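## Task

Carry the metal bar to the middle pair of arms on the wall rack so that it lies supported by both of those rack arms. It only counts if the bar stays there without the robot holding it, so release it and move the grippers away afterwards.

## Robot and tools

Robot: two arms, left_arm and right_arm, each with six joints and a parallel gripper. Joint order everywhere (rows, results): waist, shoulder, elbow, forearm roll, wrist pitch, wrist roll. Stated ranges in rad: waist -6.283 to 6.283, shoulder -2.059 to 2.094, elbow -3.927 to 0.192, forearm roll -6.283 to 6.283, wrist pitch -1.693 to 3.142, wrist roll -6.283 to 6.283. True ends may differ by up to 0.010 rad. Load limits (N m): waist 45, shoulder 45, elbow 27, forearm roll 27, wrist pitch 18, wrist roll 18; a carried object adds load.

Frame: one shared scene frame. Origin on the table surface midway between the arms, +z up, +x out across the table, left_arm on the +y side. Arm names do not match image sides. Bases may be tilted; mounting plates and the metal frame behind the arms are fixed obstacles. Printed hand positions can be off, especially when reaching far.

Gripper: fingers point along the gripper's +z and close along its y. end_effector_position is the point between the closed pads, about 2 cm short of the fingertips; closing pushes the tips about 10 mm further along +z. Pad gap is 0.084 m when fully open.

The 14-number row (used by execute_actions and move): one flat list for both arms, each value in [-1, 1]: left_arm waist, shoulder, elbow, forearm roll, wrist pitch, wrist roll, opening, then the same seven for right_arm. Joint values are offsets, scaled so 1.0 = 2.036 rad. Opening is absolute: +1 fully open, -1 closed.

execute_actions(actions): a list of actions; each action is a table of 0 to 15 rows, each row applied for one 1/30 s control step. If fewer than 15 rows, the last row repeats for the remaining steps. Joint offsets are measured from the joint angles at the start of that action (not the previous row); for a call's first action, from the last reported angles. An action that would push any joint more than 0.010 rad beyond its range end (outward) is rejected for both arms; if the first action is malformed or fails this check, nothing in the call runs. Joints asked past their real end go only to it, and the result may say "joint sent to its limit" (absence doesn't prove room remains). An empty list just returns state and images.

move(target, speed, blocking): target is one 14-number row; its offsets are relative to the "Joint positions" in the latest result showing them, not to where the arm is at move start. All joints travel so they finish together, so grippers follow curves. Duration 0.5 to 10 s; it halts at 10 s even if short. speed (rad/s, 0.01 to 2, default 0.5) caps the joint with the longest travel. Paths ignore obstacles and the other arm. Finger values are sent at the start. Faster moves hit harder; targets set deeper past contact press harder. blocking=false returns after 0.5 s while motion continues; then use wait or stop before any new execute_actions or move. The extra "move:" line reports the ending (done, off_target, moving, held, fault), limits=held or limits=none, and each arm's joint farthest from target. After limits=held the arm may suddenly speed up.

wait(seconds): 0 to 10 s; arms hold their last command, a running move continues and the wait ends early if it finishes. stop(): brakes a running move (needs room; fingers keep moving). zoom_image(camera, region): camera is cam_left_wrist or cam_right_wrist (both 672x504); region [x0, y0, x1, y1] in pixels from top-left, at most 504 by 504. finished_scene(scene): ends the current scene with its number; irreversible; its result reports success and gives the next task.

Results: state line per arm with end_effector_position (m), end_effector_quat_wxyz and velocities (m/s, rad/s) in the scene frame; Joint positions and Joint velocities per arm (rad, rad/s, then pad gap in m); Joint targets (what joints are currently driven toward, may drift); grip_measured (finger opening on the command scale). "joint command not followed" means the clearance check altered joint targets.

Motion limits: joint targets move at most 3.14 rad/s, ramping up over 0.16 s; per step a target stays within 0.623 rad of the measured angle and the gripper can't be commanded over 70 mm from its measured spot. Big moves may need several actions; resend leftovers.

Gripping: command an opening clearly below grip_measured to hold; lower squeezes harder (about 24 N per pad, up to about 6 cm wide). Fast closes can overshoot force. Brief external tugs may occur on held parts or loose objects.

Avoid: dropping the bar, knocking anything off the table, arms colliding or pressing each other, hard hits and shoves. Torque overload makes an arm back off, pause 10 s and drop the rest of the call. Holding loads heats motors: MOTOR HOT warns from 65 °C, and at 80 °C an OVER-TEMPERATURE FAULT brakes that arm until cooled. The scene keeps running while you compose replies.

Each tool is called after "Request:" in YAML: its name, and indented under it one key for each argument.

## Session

Request:
execute_actions:
  actions: []

Scene clock: 0.00 s.
left_arm: end_effector_position=(+0.4418, +0.5106, +0.2233) grip_measured=+1.00 end_effector_quat_wxyz=(-0.020, +0.923, +0.048, +0.380) end_effector_velocity=(-0.000, -0.000, -0.000) end_effector_angular_velocity=(-0.001, +0.001, +0.000) | right_arm: end_effector_position=(+0.3905, -0.3890, +0.2244) grip_measured=+1.00 end_effector_quat_wxyz=(+0.010, +0.924, -0.023, +0.382) end_effector_velocity=(+0.000, +0.001, -0.000) end_effector_angular_velocity=(+0.002, +0.001, +0.002)
Joint names: [waist, shoulder, elbow, forearm roll, wrist pitch, wrist roll]
Joint positions: left_arm=[ 0.554  0.228 -0.309  0.371 -0.868  0.278  0.084] | right_arm=[-0.551  0.228 -0.311 -0.371 -0.87  -0.277  0.084]
Joint velocities: left_arm=[-0.001  0.001  0.    -0.001 -0.    -0.     0.   ] | right_arm=[ 0.001  0.001  0.    -0.001  0.     0.001 -0.   ]
Motor temperatures (°C, as the motors report them): left_arm=[36 36 35 31 35 36] | right_arm=[35 41 38 35 39 42]
Joint targets: left_arm=[0.554 0.228 -0.309 0.371 -0.868 0.278] | right_arm=[-0.551 0.228 -0.311 -0.371 -0.870 -0.277]

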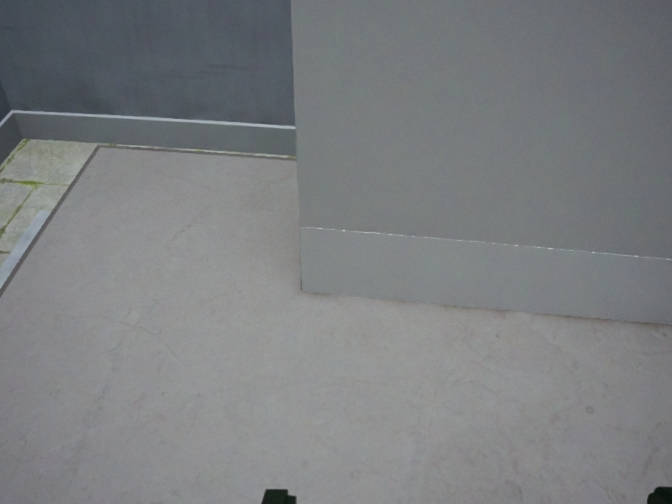

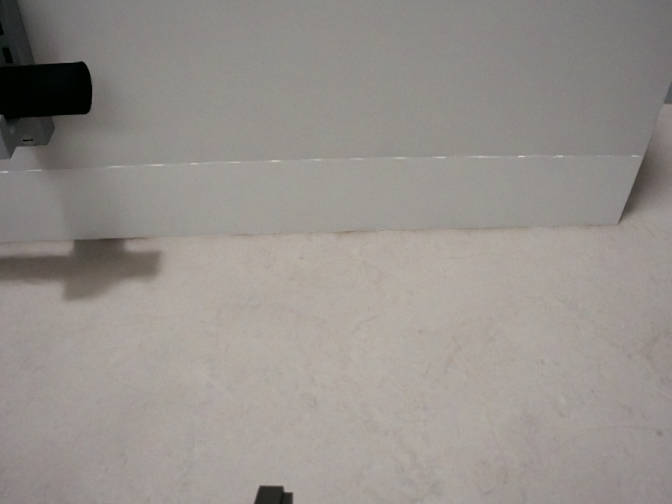

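Same wall. Repeat the second views.

Request:
move:
  target: [-0.272,0,0,0.05,0,0,1,0.272,0,0,0,0,0,1]
  speed: 0.7

Scene clock: 2.70 s.
left_arm: end_effector_position=(+0.4859, +0.2486, +0.2892) grip_measured=+1.00 end_effector_quat_wxyz=(+0.131, +0.858, -0.227, +0.441) end_effector_velocity=(-0.000, -0.002, +0.001) end_effector_angular_velocity=(-0.000, -0.001, -0.005) | right_arm: end_effector_position=(+0.4289, -0.1466, +0.2844) grip_measured=+1.00 end_effector_quat_wxyz=(-0.122, +0.868, +0.206, +0.434) end_effector_velocity=(-0.000, +0.002, +0.000) end_effector_angular_velocity=(-0.000, -0.001, +0.006)
Joint names: [waist, shoulder, elbow, forearm roll, wrist pitch, wrist roll]
Joint positions: left_arm=[ 0.002  0.228 -0.309  0.473 -0.868  0.278  0.084] | right_arm=[ 0.001  0.228 -0.311 -0.37  -0.87  -0.277  0.084]
Joint velocities: left_arm=[-0.005  0.    -0.     0.001  0.     0.    -0.   ] | right_arm=[ 0.005  0.     0.    -0.001  0.    -0.001  0.   ]
Motor temperatures (°C, as the motors report them): left_arm=[36 36 36 31 35 36] | right_arm=[35 41 38 35 39 42]
Joint targets: left_arm=[0.001 0.228 -0.309 0.473 -0.868 0.278] | right_arm=[0.002 0.228 -0.311 -0.371 -0.870 -0.277]
move: done; limits=none; left_arm: farthest joint: the waist, 0.001 radians from its target (0.554 radians at the start); right_arm: farthest joint: the waist, 0.001 radians from its target (0.554 radians at the start)

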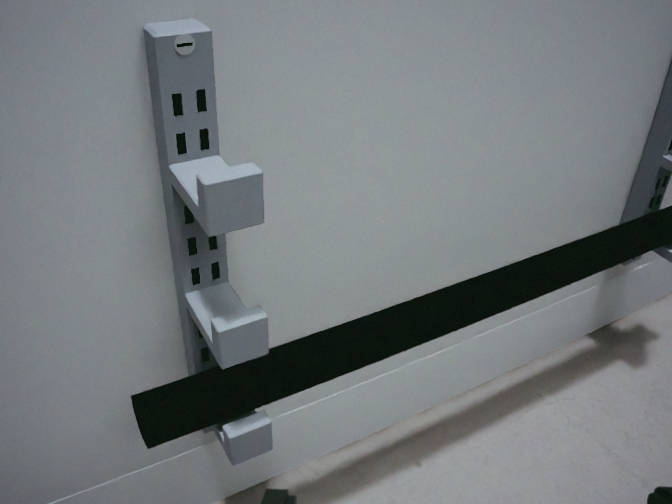

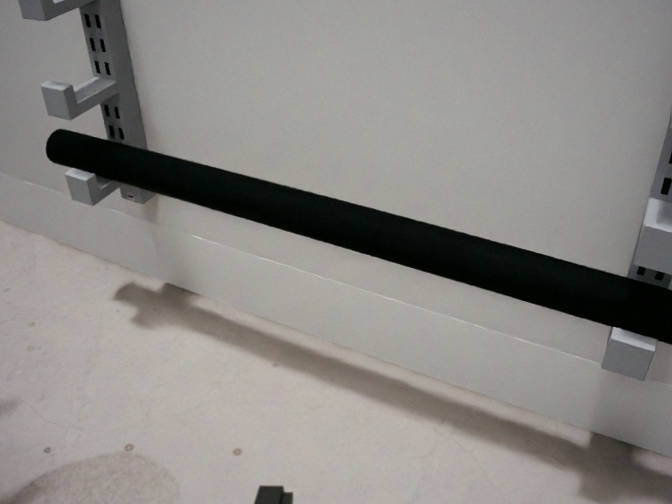

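Request:
move:
  target: [0,0,0,0,0,0,1,0.1613,0.4689,-0.5361,0.1817,-0.0786,0.8256,0.5]
  speed: 0.8

Scene clock: 13.90 s.
left_arm: end_effector_position=(+0.4859, +0.2486, +0.2892) grip_measured=+1.00 end_effector_quat_wxyz=(+0.131, +0.858, -0.227, +0.441) end_effector_velocity=(-0.000, -0.000, -0.000) end_effector_angular_velocity=(-0.000, +0.000, -0.001) | right_arm: end_effector_position=(+0.6274, +0.0076, +0.1848) grip_measured=+0.49 end_effector_quat_wxyz=(-0.494, +0.646, -0.505, +0.289) end_effector_velocity=(-0.003, +0.003, -0.004) end_effector_angular_velocity=(-0.001, +0.006, +0.005)
Joint names: [waist, shoulder, elbow, forearm roll, wrist pitch, wrist roll]
Joint positions: left_arm=[ 0.002  0.228 -0.309  0.473 -0.868  0.278  0.084] | right_arm=[ 0.329  1.182 -1.402 -0.001 -1.03   1.403  0.065]
Joint velocities: left_arm=[-0.001  0.001 -0.     0.    -0.     0.     0.   ] | right_arm=[ 0.003  0.006  0.001 -0.     0.001  0.001 -0.   ]
Motor temperatures (°C, as the motors report them): left_arm=[36 36 36 31 35 36] | right_arm=[35 42 38 35 39 42]
Joint targets: left_arm=[0.002 0.228 -0.309 0.473 -0.868 0.278] | right_arm=[0.330 1.183 -1.402 -0.001 -1.030 1.403]
move: done; limits=none; left_arm: farthest joint: the waist, 0.000 radians from its target (0.001 radians at the start); right_arm: farthest joint: the waist, 0.000 radians from its target (0.327 radians at the start)

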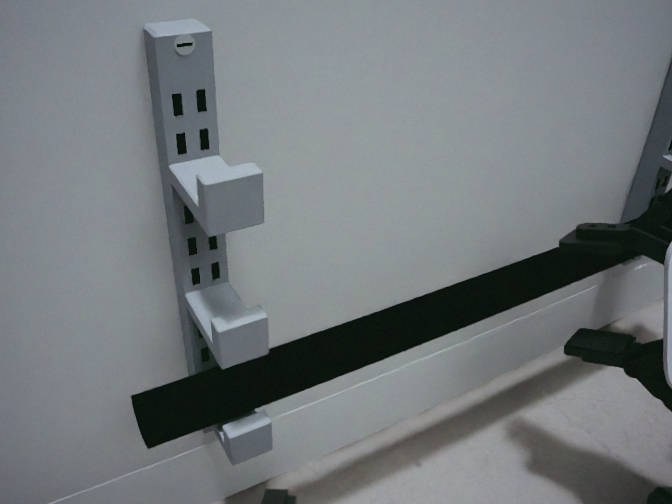

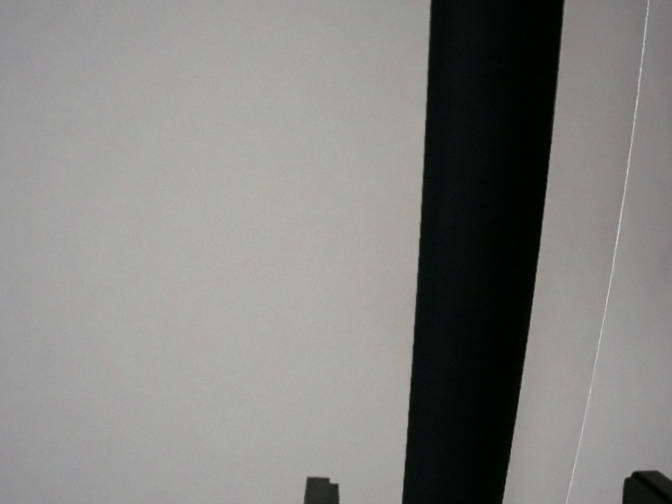

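Request:
move:
  target: [0,0,0,0,0,0,1,0,0.0803,-0.157,0,0.0764,0,0.5]
  speed: 0.2

Scene clock: 20.60 s.
left_arm: end_effector_position=(+0.4859, +0.2486, +0.2892) grip_measured=+1.00 end_effector_quat_wxyz=(+0.131, +0.858, -0.227, +0.441) end_effector_velocity=(-0.000, -0.000, +0.000) end_effector_angular_velocity=(+0.001, -0.000, -0.001) | right_arm: end_effector_position=(+0.6761, +0.0275, +0.1637) grip_measured=+0.49 end_effector_quat_wxyz=(-0.494, +0.646, -0.505, +0.289) end_effector_velocity=(-0.000, +0.001, -0.001) end_effector_angular_velocity=(-0.000, +0.001, +0.001)
Joint names: [waist, shoulder, elbow, forearm roll, wrist pitch, wrist roll]
Joint positions: left_arm=[ 0.002  0.228 -0.309  0.473 -0.868  0.278  0.084] | right_arm=[ 0.329  1.345 -1.721 -0.001 -0.874  1.403  0.065]
Joint velocities: left_arm=[-0.001 -0.    -0.    -0.     0.001  0.    -0.   ] | right_arm=[ 0.001  0.001 -0.001  0.001  0.001 -0.     0.   ]
Motor temperatures (°C, as the motors report them): left_arm=[36 36 36 31 35 36] | right_arm=[35 42 38 35 39 42]
Joint targets: left_arm=[0.002 0.228 -0.309 0.473 -0.868 0.278] | right_arm=[0.329 1.346 -1.721 -0.001 -0.874 1.403]
move: done; limits=none; left_arm: farthest joint: the waist, 0.000 radians from its target (0.000 radians at the start); right_arm: farthest joint: the waist, 0.000 radians from its target (0.001 radians at the start)

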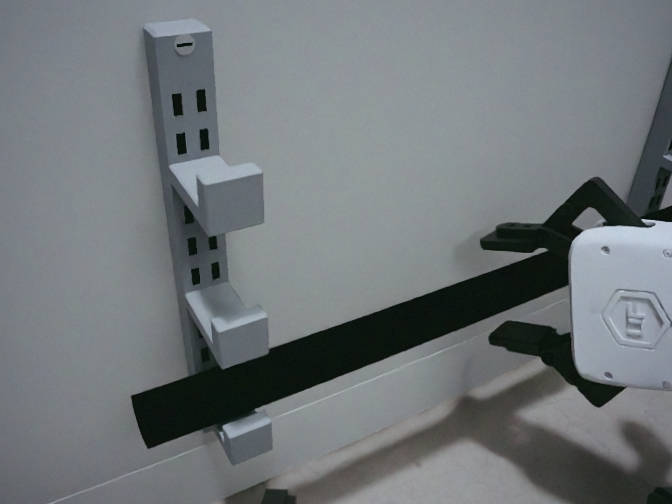

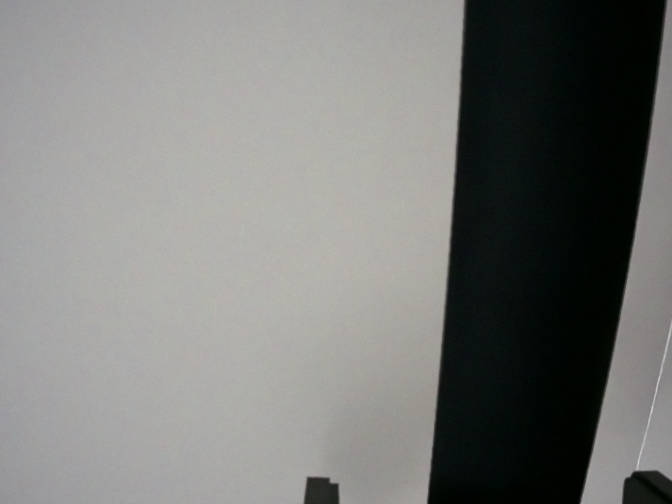

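Good; close.

Request:
move:
  target: [0,0,0,0,0,0,1,0,0.005,-0.008,0,0.003,0,-0.15]
  speed: 0.1

Request:
move:
  target: [0,0,0,0,0,0,1,0,0,0,0,0,0,-1]

Request:
zoom_image:
  camera: "cam_left_wrist"
  region: [100,140,400,480]

Scene clock: 23.33 s.
left_arm: end_effector_position=(+0.4859, +0.2486, +0.2892) grip_measured=+1.00 end_effector_quat_wxyz=(+0.131, +0.858, -0.227, +0.441) end_effector_velocity=(-0.000, +0.000, -0.000) end_effector_angular_velocity=(-0.000, +0.001, +0.000) | right_arm: end_effector_position=(+0.6777, +0.0284, +0.1620) grip_measured=-0.16 end_effector_quat_wxyz=(-0.494, +0.646, -0.505, +0.289) end_effector_velocity=(+0.000, -0.000, -0.000) end_effector_angular_velocity=(+0.000, +0.000, -0.000)
Joint names: [waist, shoulder, elbow, forearm roll, wrist pitch, wrist roll]
Joint positions: left_arm=[ 0.002  0.228 -0.309  0.473 -0.868  0.278  0.084] | right_arm=[ 0.329  1.356 -1.738 -0.001 -0.868  1.403  0.037]
Joint velocities: left_arm=[ 0.001  0.001  0.     0.001 -0.001  0.     0.   ] | right_arm=[-0.     0.001 -0.001 -0.     0.     0.    -0.   ]
Motor temperatures (°C, as the motors report them): left_arm=[36 36 36 31 35 36] | right_arm=[36 42 39 35 39 42]
Joint targets: left_arm=[0.002 0.228 -0.309 0.473 -0.868 0.278] | right_arm=[0.329 1.356 -1.738 -0.001 -0.868 1.403]
move: done; limits=none; left_arm: farthest joint: the waist, 0.000 radians from its target (0.000 radians at the start); right_arm: farthest joint: the waist, 0.000 radians from its target (0.000 radians at the start)

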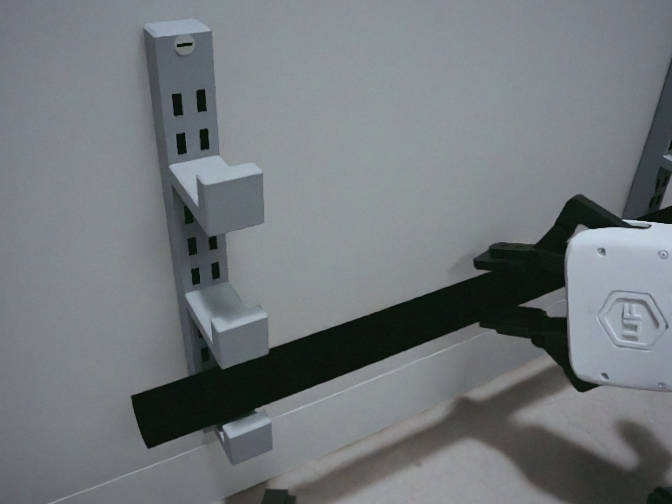

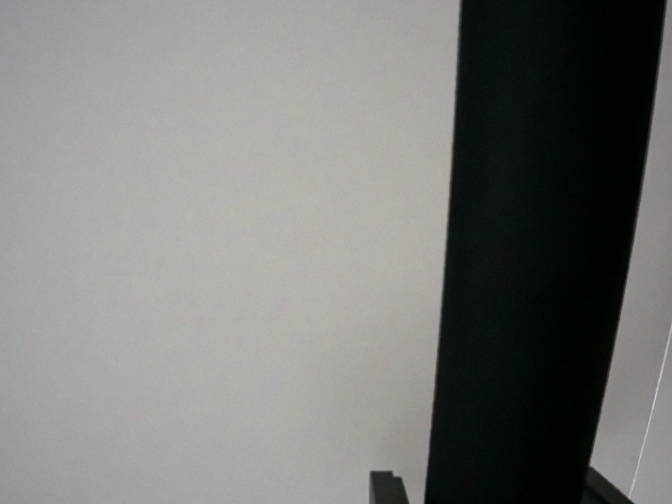

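Scene clock: 23.83 s.
left_arm: end_effector_position=(+0.4859, +0.2486, +0.2892) grip_measured=+1.00 end_effector_quat_wxyz=(+0.131, +0.858, -0.227, +0.441) end_effector_velocity=(+0.000, +0.001, +0.000) end_effector_angular_velocity=(+0.000, -0.000, +0.002) | right_arm: end_effector_position=(+0.6779, +0.0284, +0.1625) grip_measured=-0.33 end_effector_quat_wxyz=(-0.494, +0.646, -0.505, +0.289) end_effector_velocity=(-0.000, -0.000, -0.001) end_effector_angular_velocity=(+0.000, +0.002, -0.001)
Joint names: [waist, shoulder, elbow, forearm roll, wrist pitch, wrist roll]
Joint positions: left_arm=[ 0.002  0.228 -0.309  0.473 -0.868  0.278  0.084] | right_arm=[ 0.33   1.355 -1.738 -0.001 -0.869  1.403  0.03 ]
Joint velocities: left_arm=[ 0.001 -0.    -0.    -0.001 -0.     0.    -0.   ] | right_arm=[-0.001  0.001  0.     0.001  0.     0.001 -0.   ]
Motor temperatures (°C, as the motors report them): left_arm=[36 36 36 31 35 36] | right_arm=[36 42 39 35 39 42]
Joint targets: left_arm=[0.002 0.228 -0.309 0.473 -0.868 0.278] | right_arm=[0.329 1.356 -1.738 -0.001 -0.868 1.403]
move: done; limits=none; left_arm: farthest joint: the waist, 0.000 radians from its target (0.000 radians at the start); right_arm: farthest joint: the waist, 0.001 radians from its target (0.000 radians at the start)

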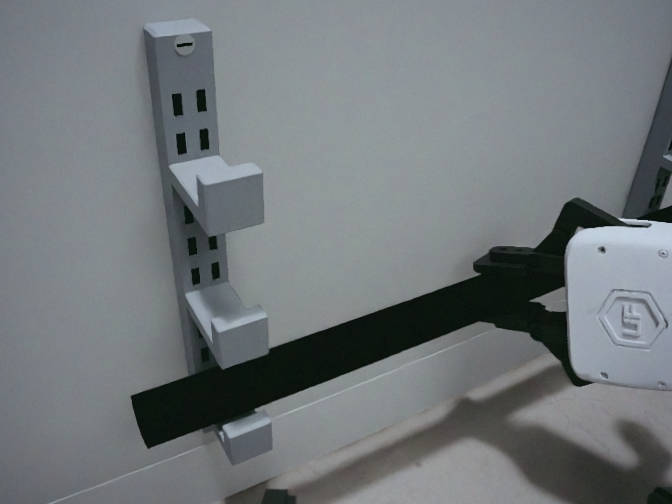

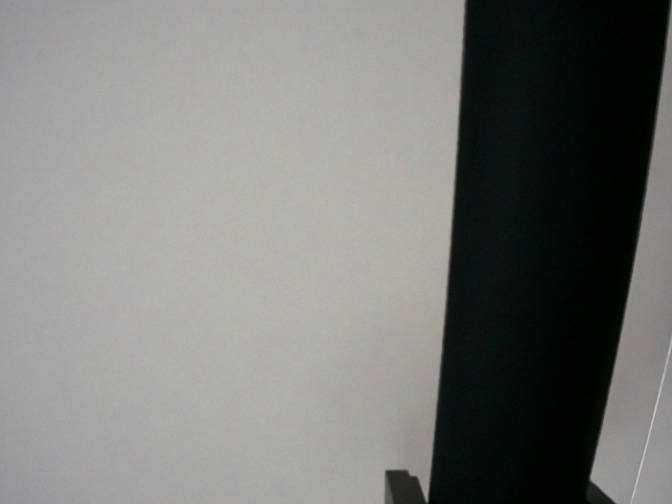

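Region (100, 140, 400, 480) of cam_left_wrist's 672x504 image, scaled by 1.482, with more detail than that image has; it fills the left 445 columns of this view, and the rest is white.

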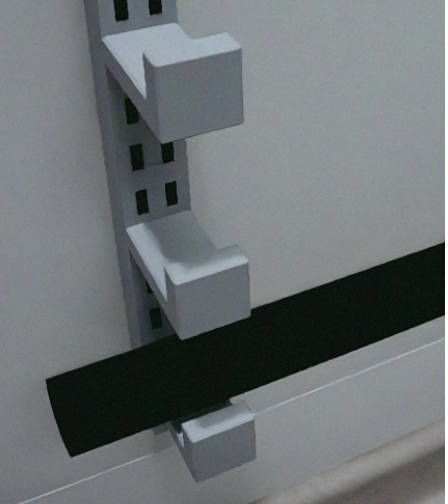

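Request:
move:
  target: [0,0,0,0,0,0,1,0,-0.0436,0.0455,0,-0.002,0,-1]
  speed: 0.08

Scene clock: 29.27 s.
left_arm: end_effector_position=(+0.4859, +0.2486, +0.2892) grip_measured=+1.00 end_effector_quat_wxyz=(+0.131, +0.858, -0.227, +0.441) end_effector_velocity=(-0.000, -0.001, +0.000) end_effector_angular_velocity=(-0.001, -0.000, -0.002) | right_arm: end_effector_position=(+0.6779, +0.0212, +0.1862) grip_measured=-0.33 end_effector_quat_wxyz=(-0.494, +0.646, -0.505, +0.289) end_effector_velocity=(-0.001, +0.001, -0.001) end_effector_angular_velocity=(-0.001, +0.002, +0.003)
Joint names: [waist, shoulder, elbow, forearm roll, wrist pitch, wrist roll]
Joint positions: left_arm=[ 0.002  0.228 -0.309  0.473 -0.868  0.278  0.084] | right_arm=[ 0.33   1.267 -1.645 -0.001 -0.873  1.403  0.03 ]
Joint velocities: left_arm=[-0.002  0.001  0.    -0.    -0.001 -0.    -0.   ] | right_arm=[ 0.001  0.001  0.001 -0.001  0.    -0.     0.   ]
Motor temperatures (°C, as the motors report them): left_arm=[36 36 36 31 35 36] | right_arm=[36 42 39 35 39 42]
Joint targets: left_arm=[0.002 0.228 -0.309 0.473 -0.868 0.278] | right_arm=[0.330 1.266 -1.645 -0.001 -0.873 1.403]
move: done; limits=none; left_arm: farthest joint: the waist, 0.000 radians from its target (0.000 radians at the start); right_arm: farthest joint: the shoulder, 0.001 radians from its target (0.089 radians at the start)

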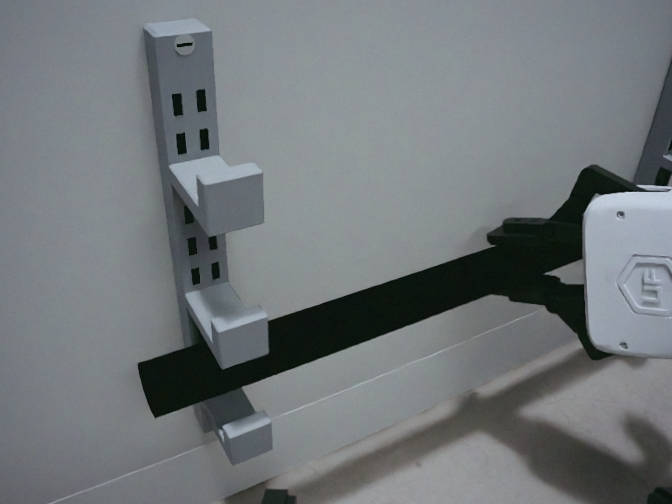

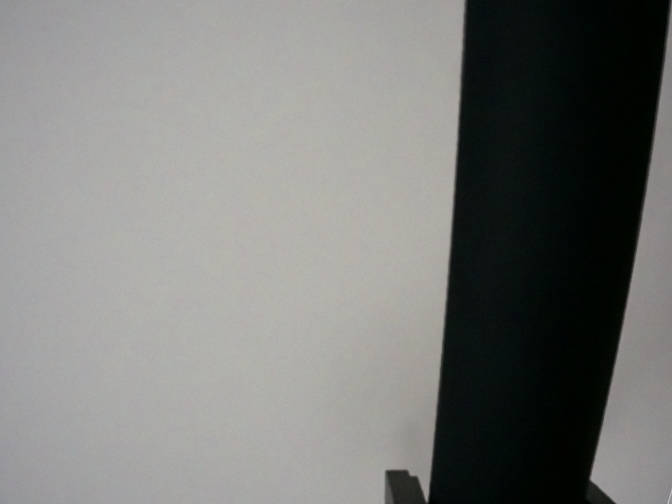

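Request:
move:
  target: [0,0,0,0,0,0,1,0,-0.0359,0.0981,0,-0.0624,0,-1]
  speed: 0.1

Request:
move:
  target: [0,0,0,0,0,0,1,0,-0.0258,0.0843,0,-0.0585,0,-1]
  speed: 0.12

Scene clock: 35.20 s.
left_arm: end_effector_position=(+0.4859, +0.2486, +0.2892) grip_measured=+1.00 end_effector_quat_wxyz=(+0.131, +0.858, -0.227, +0.441) end_effector_velocity=(-0.000, -0.000, -0.000) end_effector_angular_velocity=(-0.000, +0.000, -0.001) | right_arm: end_effector_position=(+0.6380, +0.0101, +0.1865) grip_measured=-0.33 end_effector_quat_wxyz=(-0.494, +0.646, -0.505, +0.289) end_effector_velocity=(-0.000, -0.000, -0.000) end_effector_angular_velocity=(-0.000, +0.000, +0.000)
Joint names: [waist, shoulder, elbow, forearm roll, wrist pitch, wrist roll]
Joint positions: left_arm=[ 0.002  0.228 -0.309  0.473 -0.868  0.278  0.084] | right_arm=[ 0.33   1.194 -1.446 -0.001 -1.     1.403  0.03 ]
Joint velocities: left_arm=[-0.001  0.    -0.     0.     0.    -0.    -0.   ] | right_arm=[-0.001  0.     0.001 -0.001 -0.001 -0.    -0.   ]
Motor temperatures (°C, as the motors report them): left_arm=[36 36 36 31 35 36] | right_arm=[36 43 39 35 39 42]
Joint targets: left_arm=[0.002 0.228 -0.309 0.473 -0.868 0.278] | right_arm=[0.330 1.194 -1.446 -0.001 -1.000 1.403]
move: done; limits=none; left_arm: farthest joint: the waist, 0.000 radians from its target (0.000 radians at the start); right_arm: farthest joint: the wrist pitch, 0.001 radians from its target (0.127 radians at the start)

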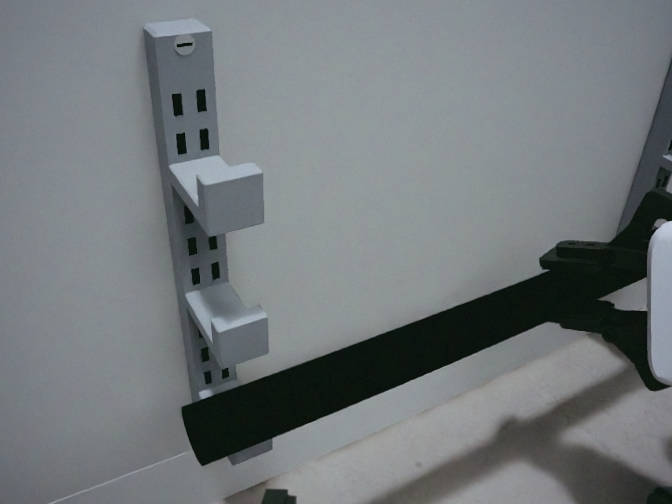

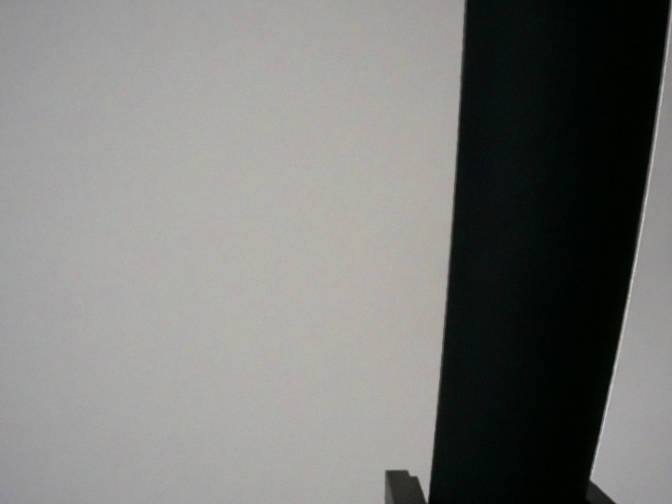

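Scene clock: 37.00 s.
left_arm: end_effector_position=(+0.4859, +0.2486, +0.2892) grip_measured=+1.00 end_effector_quat_wxyz=(+0.131, +0.858, -0.227, +0.441) end_effector_velocity=(+0.000, -0.000, +0.000) end_effector_angular_velocity=(+0.000, -0.000, -0.000) | right_arm: end_effector_position=(+0.5981, -0.0010, +0.1866) grip_measured=-0.33 end_effector_quat_wxyz=(-0.494, +0.646, -0.505, +0.289) end_effector_velocity=(-0.000, -0.000, -0.000) end_effector_angular_velocity=(-0.001, +0.000, +0.001)
Joint names: [waist, shoulder, elbow, forearm roll, wrist pitch, wrist roll]
Joint positions: left_arm=[ 0.002  0.228 -0.309  0.473 -0.868  0.278  0.084] | right_arm=[ 0.33   1.141 -1.274 -0.001 -1.119  1.403  0.03 ]
Joint velocities: left_arm=[-0.     0.    -0.001  0.     0.    -0.    -0.   ] | right_arm=[ 0.    -0.001  0.002  0.    -0.    -0.001 -0.   ]
Motor temperatures (°C, as the motors report them): left_arm=[36 36 36 31 35 36] | right_arm=[36 43 39 35 39 42]
Joint targets: left_arm=[0.002 0.228 -0.309 0.473 -0.868 0.278] | right_arm=[0.330 1.141 -1.274 -0.001 -1.119 1.403]
move: done; limits=none; left_arm: farthest joint: the waist, 0.000 radians from its target (0.000 radians at the start); right_arm: farthest joint: the wrist pitch, 0.001 radians from its target (0.120 radians at the start)

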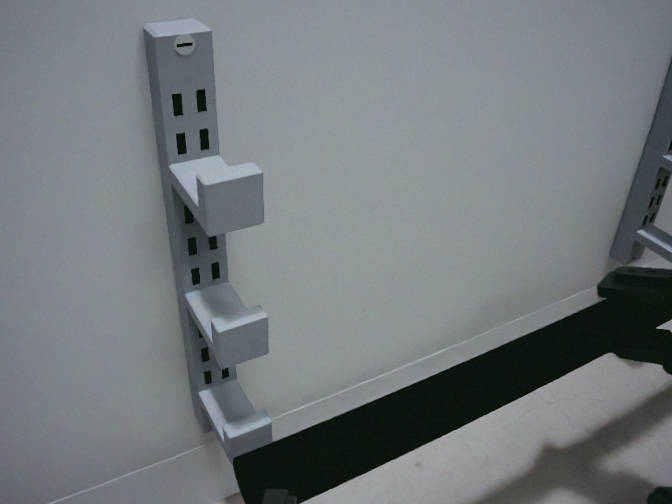

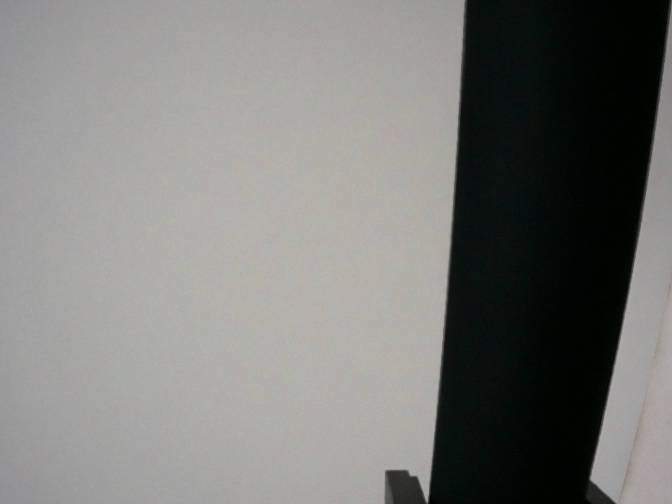

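Request:
move:
  target: [0,0,0,0,0,0,1,0.0196,-0.1212,0.0963,0.0196,0.0249,-0.0054,-1]
  speed: 0.2

Scene clock: 43.73 s.
left_arm: end_effector_position=(+0.4859, +0.2486, +0.2892) grip_measured=+1.00 end_effector_quat_wxyz=(+0.131, +0.858, -0.227, +0.441) end_effector_velocity=(-0.000, +0.000, -0.000) end_effector_angular_velocity=(+0.000, +0.000, +0.000) | right_arm: end_effector_position=(+0.5936, -0.0076, +0.2611) grip_measured=-0.33 end_effector_quat_wxyz=(-0.494, +0.647, -0.503, +0.289) end_effector_velocity=(+0.002, -0.001, +0.004) end_effector_angular_velocity=(+0.002, -0.008, -0.002)
Joint names: [waist, shoulder, elbow, forearm roll, wrist pitch, wrist roll]
Joint positions: left_arm=[ 0.002  0.228 -0.309  0.473 -0.868  0.278  0.084] | right_arm=[ 0.369  0.895 -1.078  0.039 -1.068  1.392  0.03 ]
Joint velocities: left_arm=[ 0.001 -0.     0.     0.001 -0.     0.    -0.   ] | right_arm=[-0.    -0.005 -0.002  0.    -0.001 -0.    -0.   ]
Motor temperatures (°C, as the motors report them): left_arm=[36 36 36 31 35 36] | right_arm=[36 43 39 35 39 42]
Joint targets: left_arm=[0.002 0.228 -0.309 0.473 -0.868 0.278] | right_arm=[0.369 0.894 -1.078 0.039 -1.068 1.392]
move: done; limits=none; left_arm: farthest joint: the waist, 0.000 radians from its target (0.000 radians at the start); right_arm: farthest joint: the waist, 0.001 radians from its target (0.040 radians at the start)

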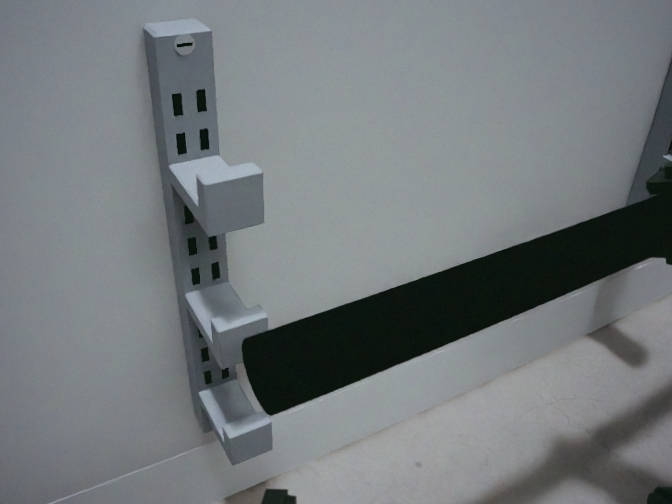

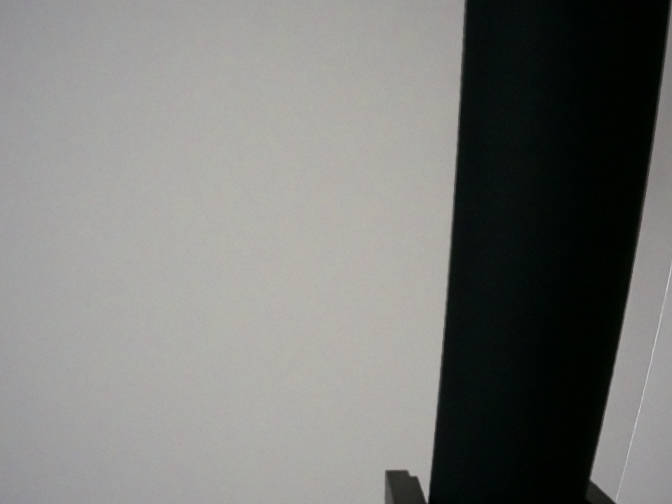

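Request:
move:
  target: [0,0,0,0,0,0,1,0,0.0305,-0.0873,0,0.0565,0,-1]
  speed: 0.1

Scene clock: 48.23 s.
left_arm: end_effector_position=(+0.4859, +0.2486, +0.2892) grip_measured=+1.00 end_effector_quat_wxyz=(+0.131, +0.858, -0.227, +0.441) end_effector_velocity=(+0.001, +0.001, +0.000) end_effector_angular_velocity=(+0.000, -0.001, +0.001) | right_arm: end_effector_position=(+0.6356, +0.0062, +0.2616) grip_measured=-0.33 end_effector_quat_wxyz=(-0.496, +0.646, -0.504, +0.288) end_effector_velocity=(+0.000, -0.000, -0.001) end_effector_angular_velocity=(+0.000, +0.002, -0.001)
Joint names: [waist, shoulder, elbow, forearm roll, wrist pitch, wrist roll]
Joint positions: left_arm=[ 0.002  0.228 -0.309  0.473 -0.868  0.278  0.084] | right_arm=[ 0.369  0.957 -1.256  0.039 -0.953  1.392  0.03 ]
Joint velocities: left_arm=[ 0.002  0.    -0.001  0.    -0.001  0.    -0.   ] | right_arm=[-0.     0.001 -0.001  0.001  0.001  0.001  0.   ]
Motor temperatures (°C, as the motors report them): left_arm=[36 36 36 31 35 36] | right_arm=[36 43 39 35 39 42]
Joint targets: left_arm=[0.002 0.228 -0.309 0.473 -0.868 0.278] | right_arm=[0.369 0.957 -1.256 0.039 -0.953 1.392]
move: done; limits=none; left_arm: farthest joint: the waist, 0.000 radians from its target (0.000 radians at the start); right_arm: farthest joint: the waist, 0.000 radians from its target (0.000 radians at the start)

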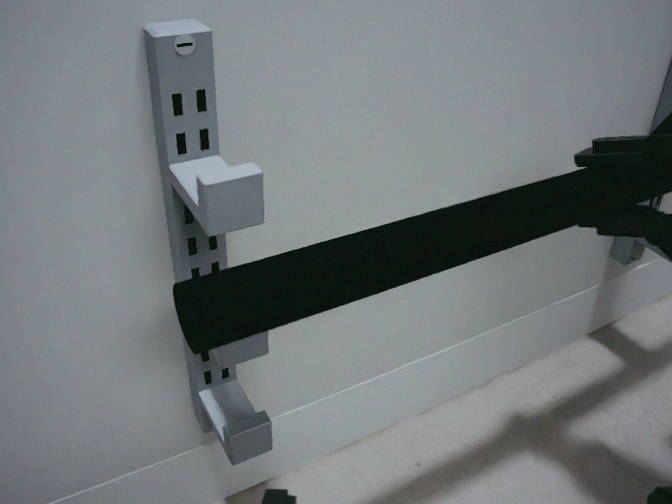

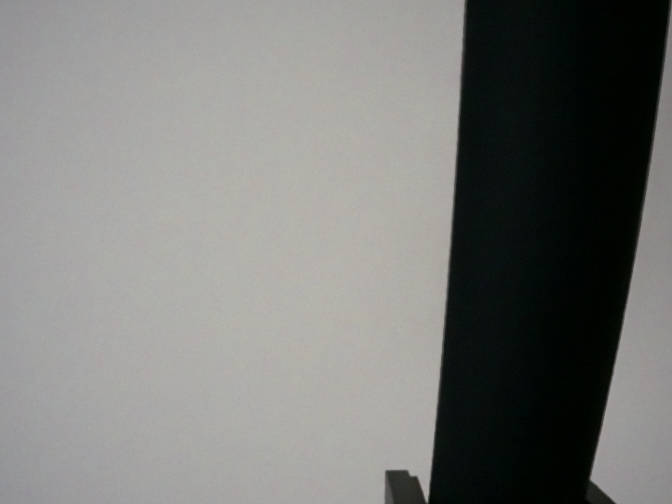

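Request:
move:
  target: [0,0,0,0,0,0,1,0,0.0397,-0.0989,0.002,0.0591,-0.003,-1]
  speed: 0.08

Scene clock: 52.97 s.
left_arm: end_effector_position=(+0.4859, +0.2486, +0.2892) grip_measured=+1.00 end_effector_quat_wxyz=(+0.131, +0.858, -0.227, +0.441) end_effector_velocity=(+0.000, -0.000, +0.000) end_effector_angular_velocity=(-0.000, -0.001, -0.001) | right_arm: end_effector_position=(+0.6778, +0.0193, +0.2614) grip_measured=-0.33 end_effector_quat_wxyz=(-0.496, +0.646, -0.504, +0.288) end_effector_velocity=(-0.000, +0.001, +0.000) end_effector_angular_velocity=(+0.000, -0.000, +0.002)
Joint names: [waist, shoulder, elbow, forearm roll, wrist pitch, wrist roll]
Joint positions: left_arm=[ 0.002  0.228 -0.309  0.473 -0.868  0.278  0.084] | right_arm=[ 0.369  1.038 -1.457  0.043 -0.832  1.386  0.03 ]
Joint velocities: left_arm=[-0.001  0.    -0.    -0.    -0.001  0.     0.   ] | right_arm=[ 0.002  0.001 -0.001 -0.     0.     0.    -0.   ]
Motor temperatures (°C, as the motors report them): left_arm=[36 36 36 31 35 36] | right_arm=[36 43 40 35 39 42]
Joint targets: left_arm=[0.002 0.228 -0.309 0.473 -0.868 0.278] | right_arm=[0.369 1.038 -1.457 0.043 -0.832 1.386]
move: done; limits=none; left_arm: farthest joint: the waist, 0.000 radians from its target (0.000 radians at the start); right_arm: farthest joint: the elbow, 0.001 radians from its target (0.201 radians at the start)

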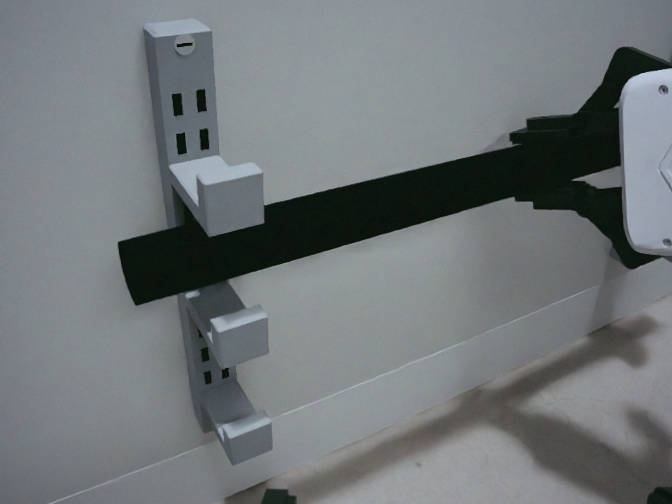

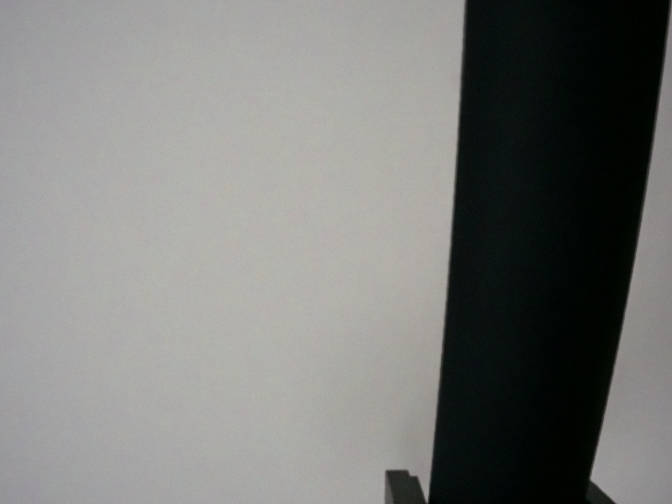

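Request:
move:
  target: [0,0,0,0,0,0,1,0,0.0325,-0.0267,0,-0.0058,0,-1]
  speed: 0.05

Request:
move:
  target: [0,0,0,0,0,0,1,0,0.0085,-0.0072,0,-0.0013,0,-1]
  speed: 0.02

Scene clock: 57.20 s.
left_arm: end_effector_position=(+0.4859, +0.2486, +0.2892) grip_measured=+1.00 end_effector_quat_wxyz=(+0.131, +0.858, -0.227, +0.441) end_effector_velocity=(+0.001, +0.000, +0.000) end_effector_angular_velocity=(+0.000, -0.000, +0.000) | right_arm: end_effector_position=(+0.6778, +0.0253, +0.2416) grip_measured=-0.33 end_effector_quat_wxyz=(-0.496, +0.646, -0.504, +0.288) end_effector_velocity=(+0.001, -0.001, +0.002) end_effector_angular_velocity=(+0.001, -0.005, -0.002)
Joint names: [waist, shoulder, elbow, forearm roll, wrist pitch, wrist roll]
Joint positions: left_arm=[ 0.002  0.228 -0.309  0.473 -0.868  0.278  0.084] | right_arm=[ 0.369  1.104 -1.511  0.043 -0.844  1.386  0.03 ]
Joint velocities: left_arm=[-0.     0.    -0.002  0.     0.001 -0.001  0.   ] | right_arm=[-0.    -0.001 -0.003  0.    -0.001 -0.001 -0.   ]
Motor temperatures (°C, as the motors report them): left_arm=[36 36 36 31 35 36] | right_arm=[36 43 40 35 39 42]
Joint targets: left_arm=[0.002 0.228 -0.309 0.473 -0.868 0.278] | right_arm=[0.369 1.104 -1.511 0.043 -0.844 1.386]
move: done; limits=none; left_arm: farthest joint: the waist, 0.000 radians from its target (0.000 radians at the start); right_arm: farthest joint: the waist, 0.000 radians from its target (0.000 radians at the start)

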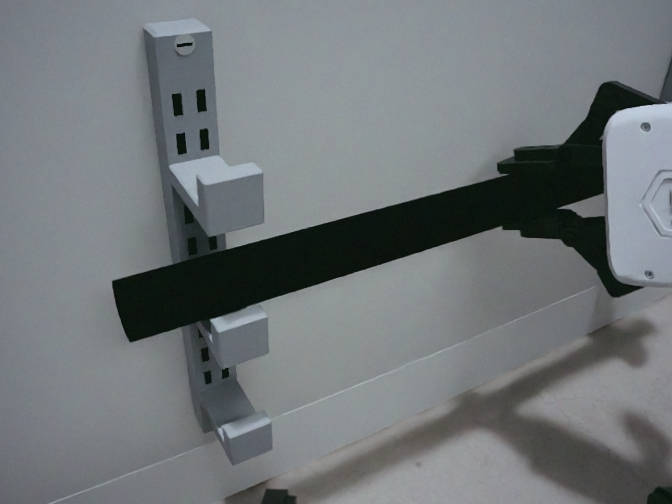

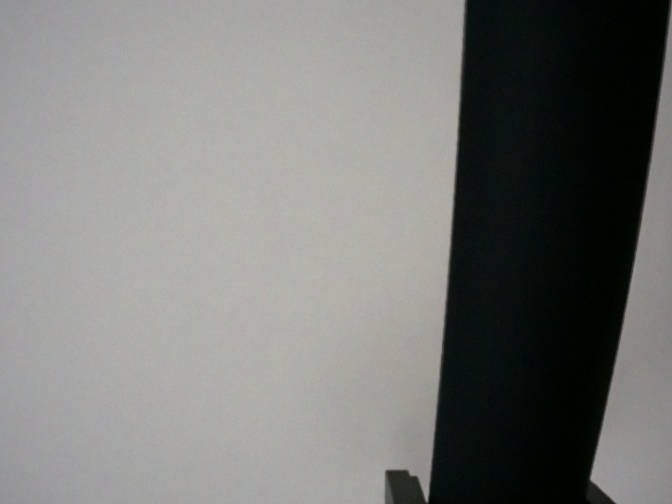

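Scene clock: 58.30 s.
left_arm: end_effector_position=(+0.4859, +0.2486, +0.2892) grip_measured=+1.00 end_effector_quat_wxyz=(+0.131, +0.858, -0.227, +0.441) end_effector_velocity=(-0.000, -0.000, +0.000) end_effector_angular_velocity=(+0.000, -0.001, -0.001) | right_arm: end_effector_position=(+0.6784, +0.0268, +0.2382) grip_measured=-0.33 end_effector_quat_wxyz=(-0.497, +0.646, -0.503, +0.289) end_effector_velocity=(-0.000, +0.000, +0.000) end_effector_angular_velocity=(+0.001, +0.001, -0.000)
Joint names: [waist, shoulder, elbow, forearm roll, wrist pitch, wrist roll]
Joint positions: left_arm=[ 0.002  0.228 -0.309  0.473 -0.868  0.278  0.084] | right_arm=[ 0.37   1.12  -1.527  0.043 -0.848  1.386  0.03 ]
Joint velocities: left_arm=[-0.    -0.     0.001  0.001 -0.     0.001  0.   ] | right_arm=[ 0.001  0.    -0.     0.     0.     0.001 -0.   ]
Motor temperatures (°C, as the motors report them): left_arm=[36 36 36 31 35 36] | right_arm=[36 43 40 35 39 42]
Joint targets: left_arm=[0.002 0.228 -0.309 0.473 -0.868 0.278] | right_arm=[0.369 1.121 -1.526 0.043 -0.847 1.386]
move: done; limits=none; left_arm: farthest joint: the waist, 0.000 radians from its target (0.000 radians at the start); right_arm: farthest joint: the wrist pitch, 0.002 radians from its target (0.002 radians at the start)

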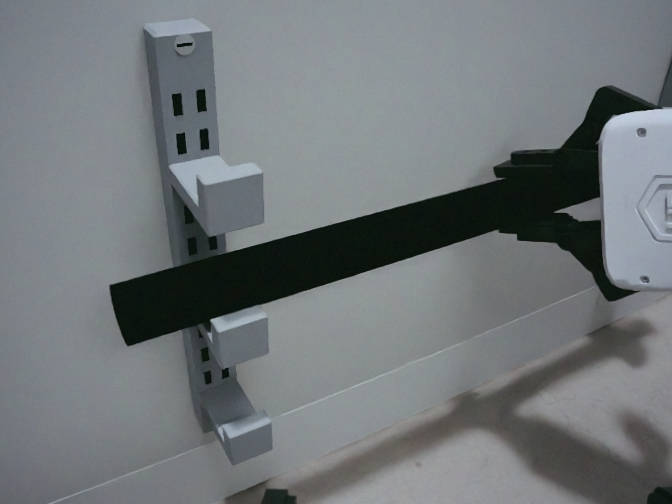

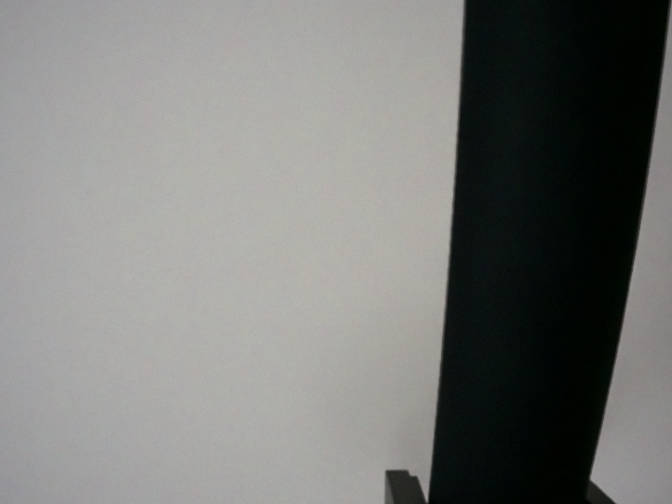

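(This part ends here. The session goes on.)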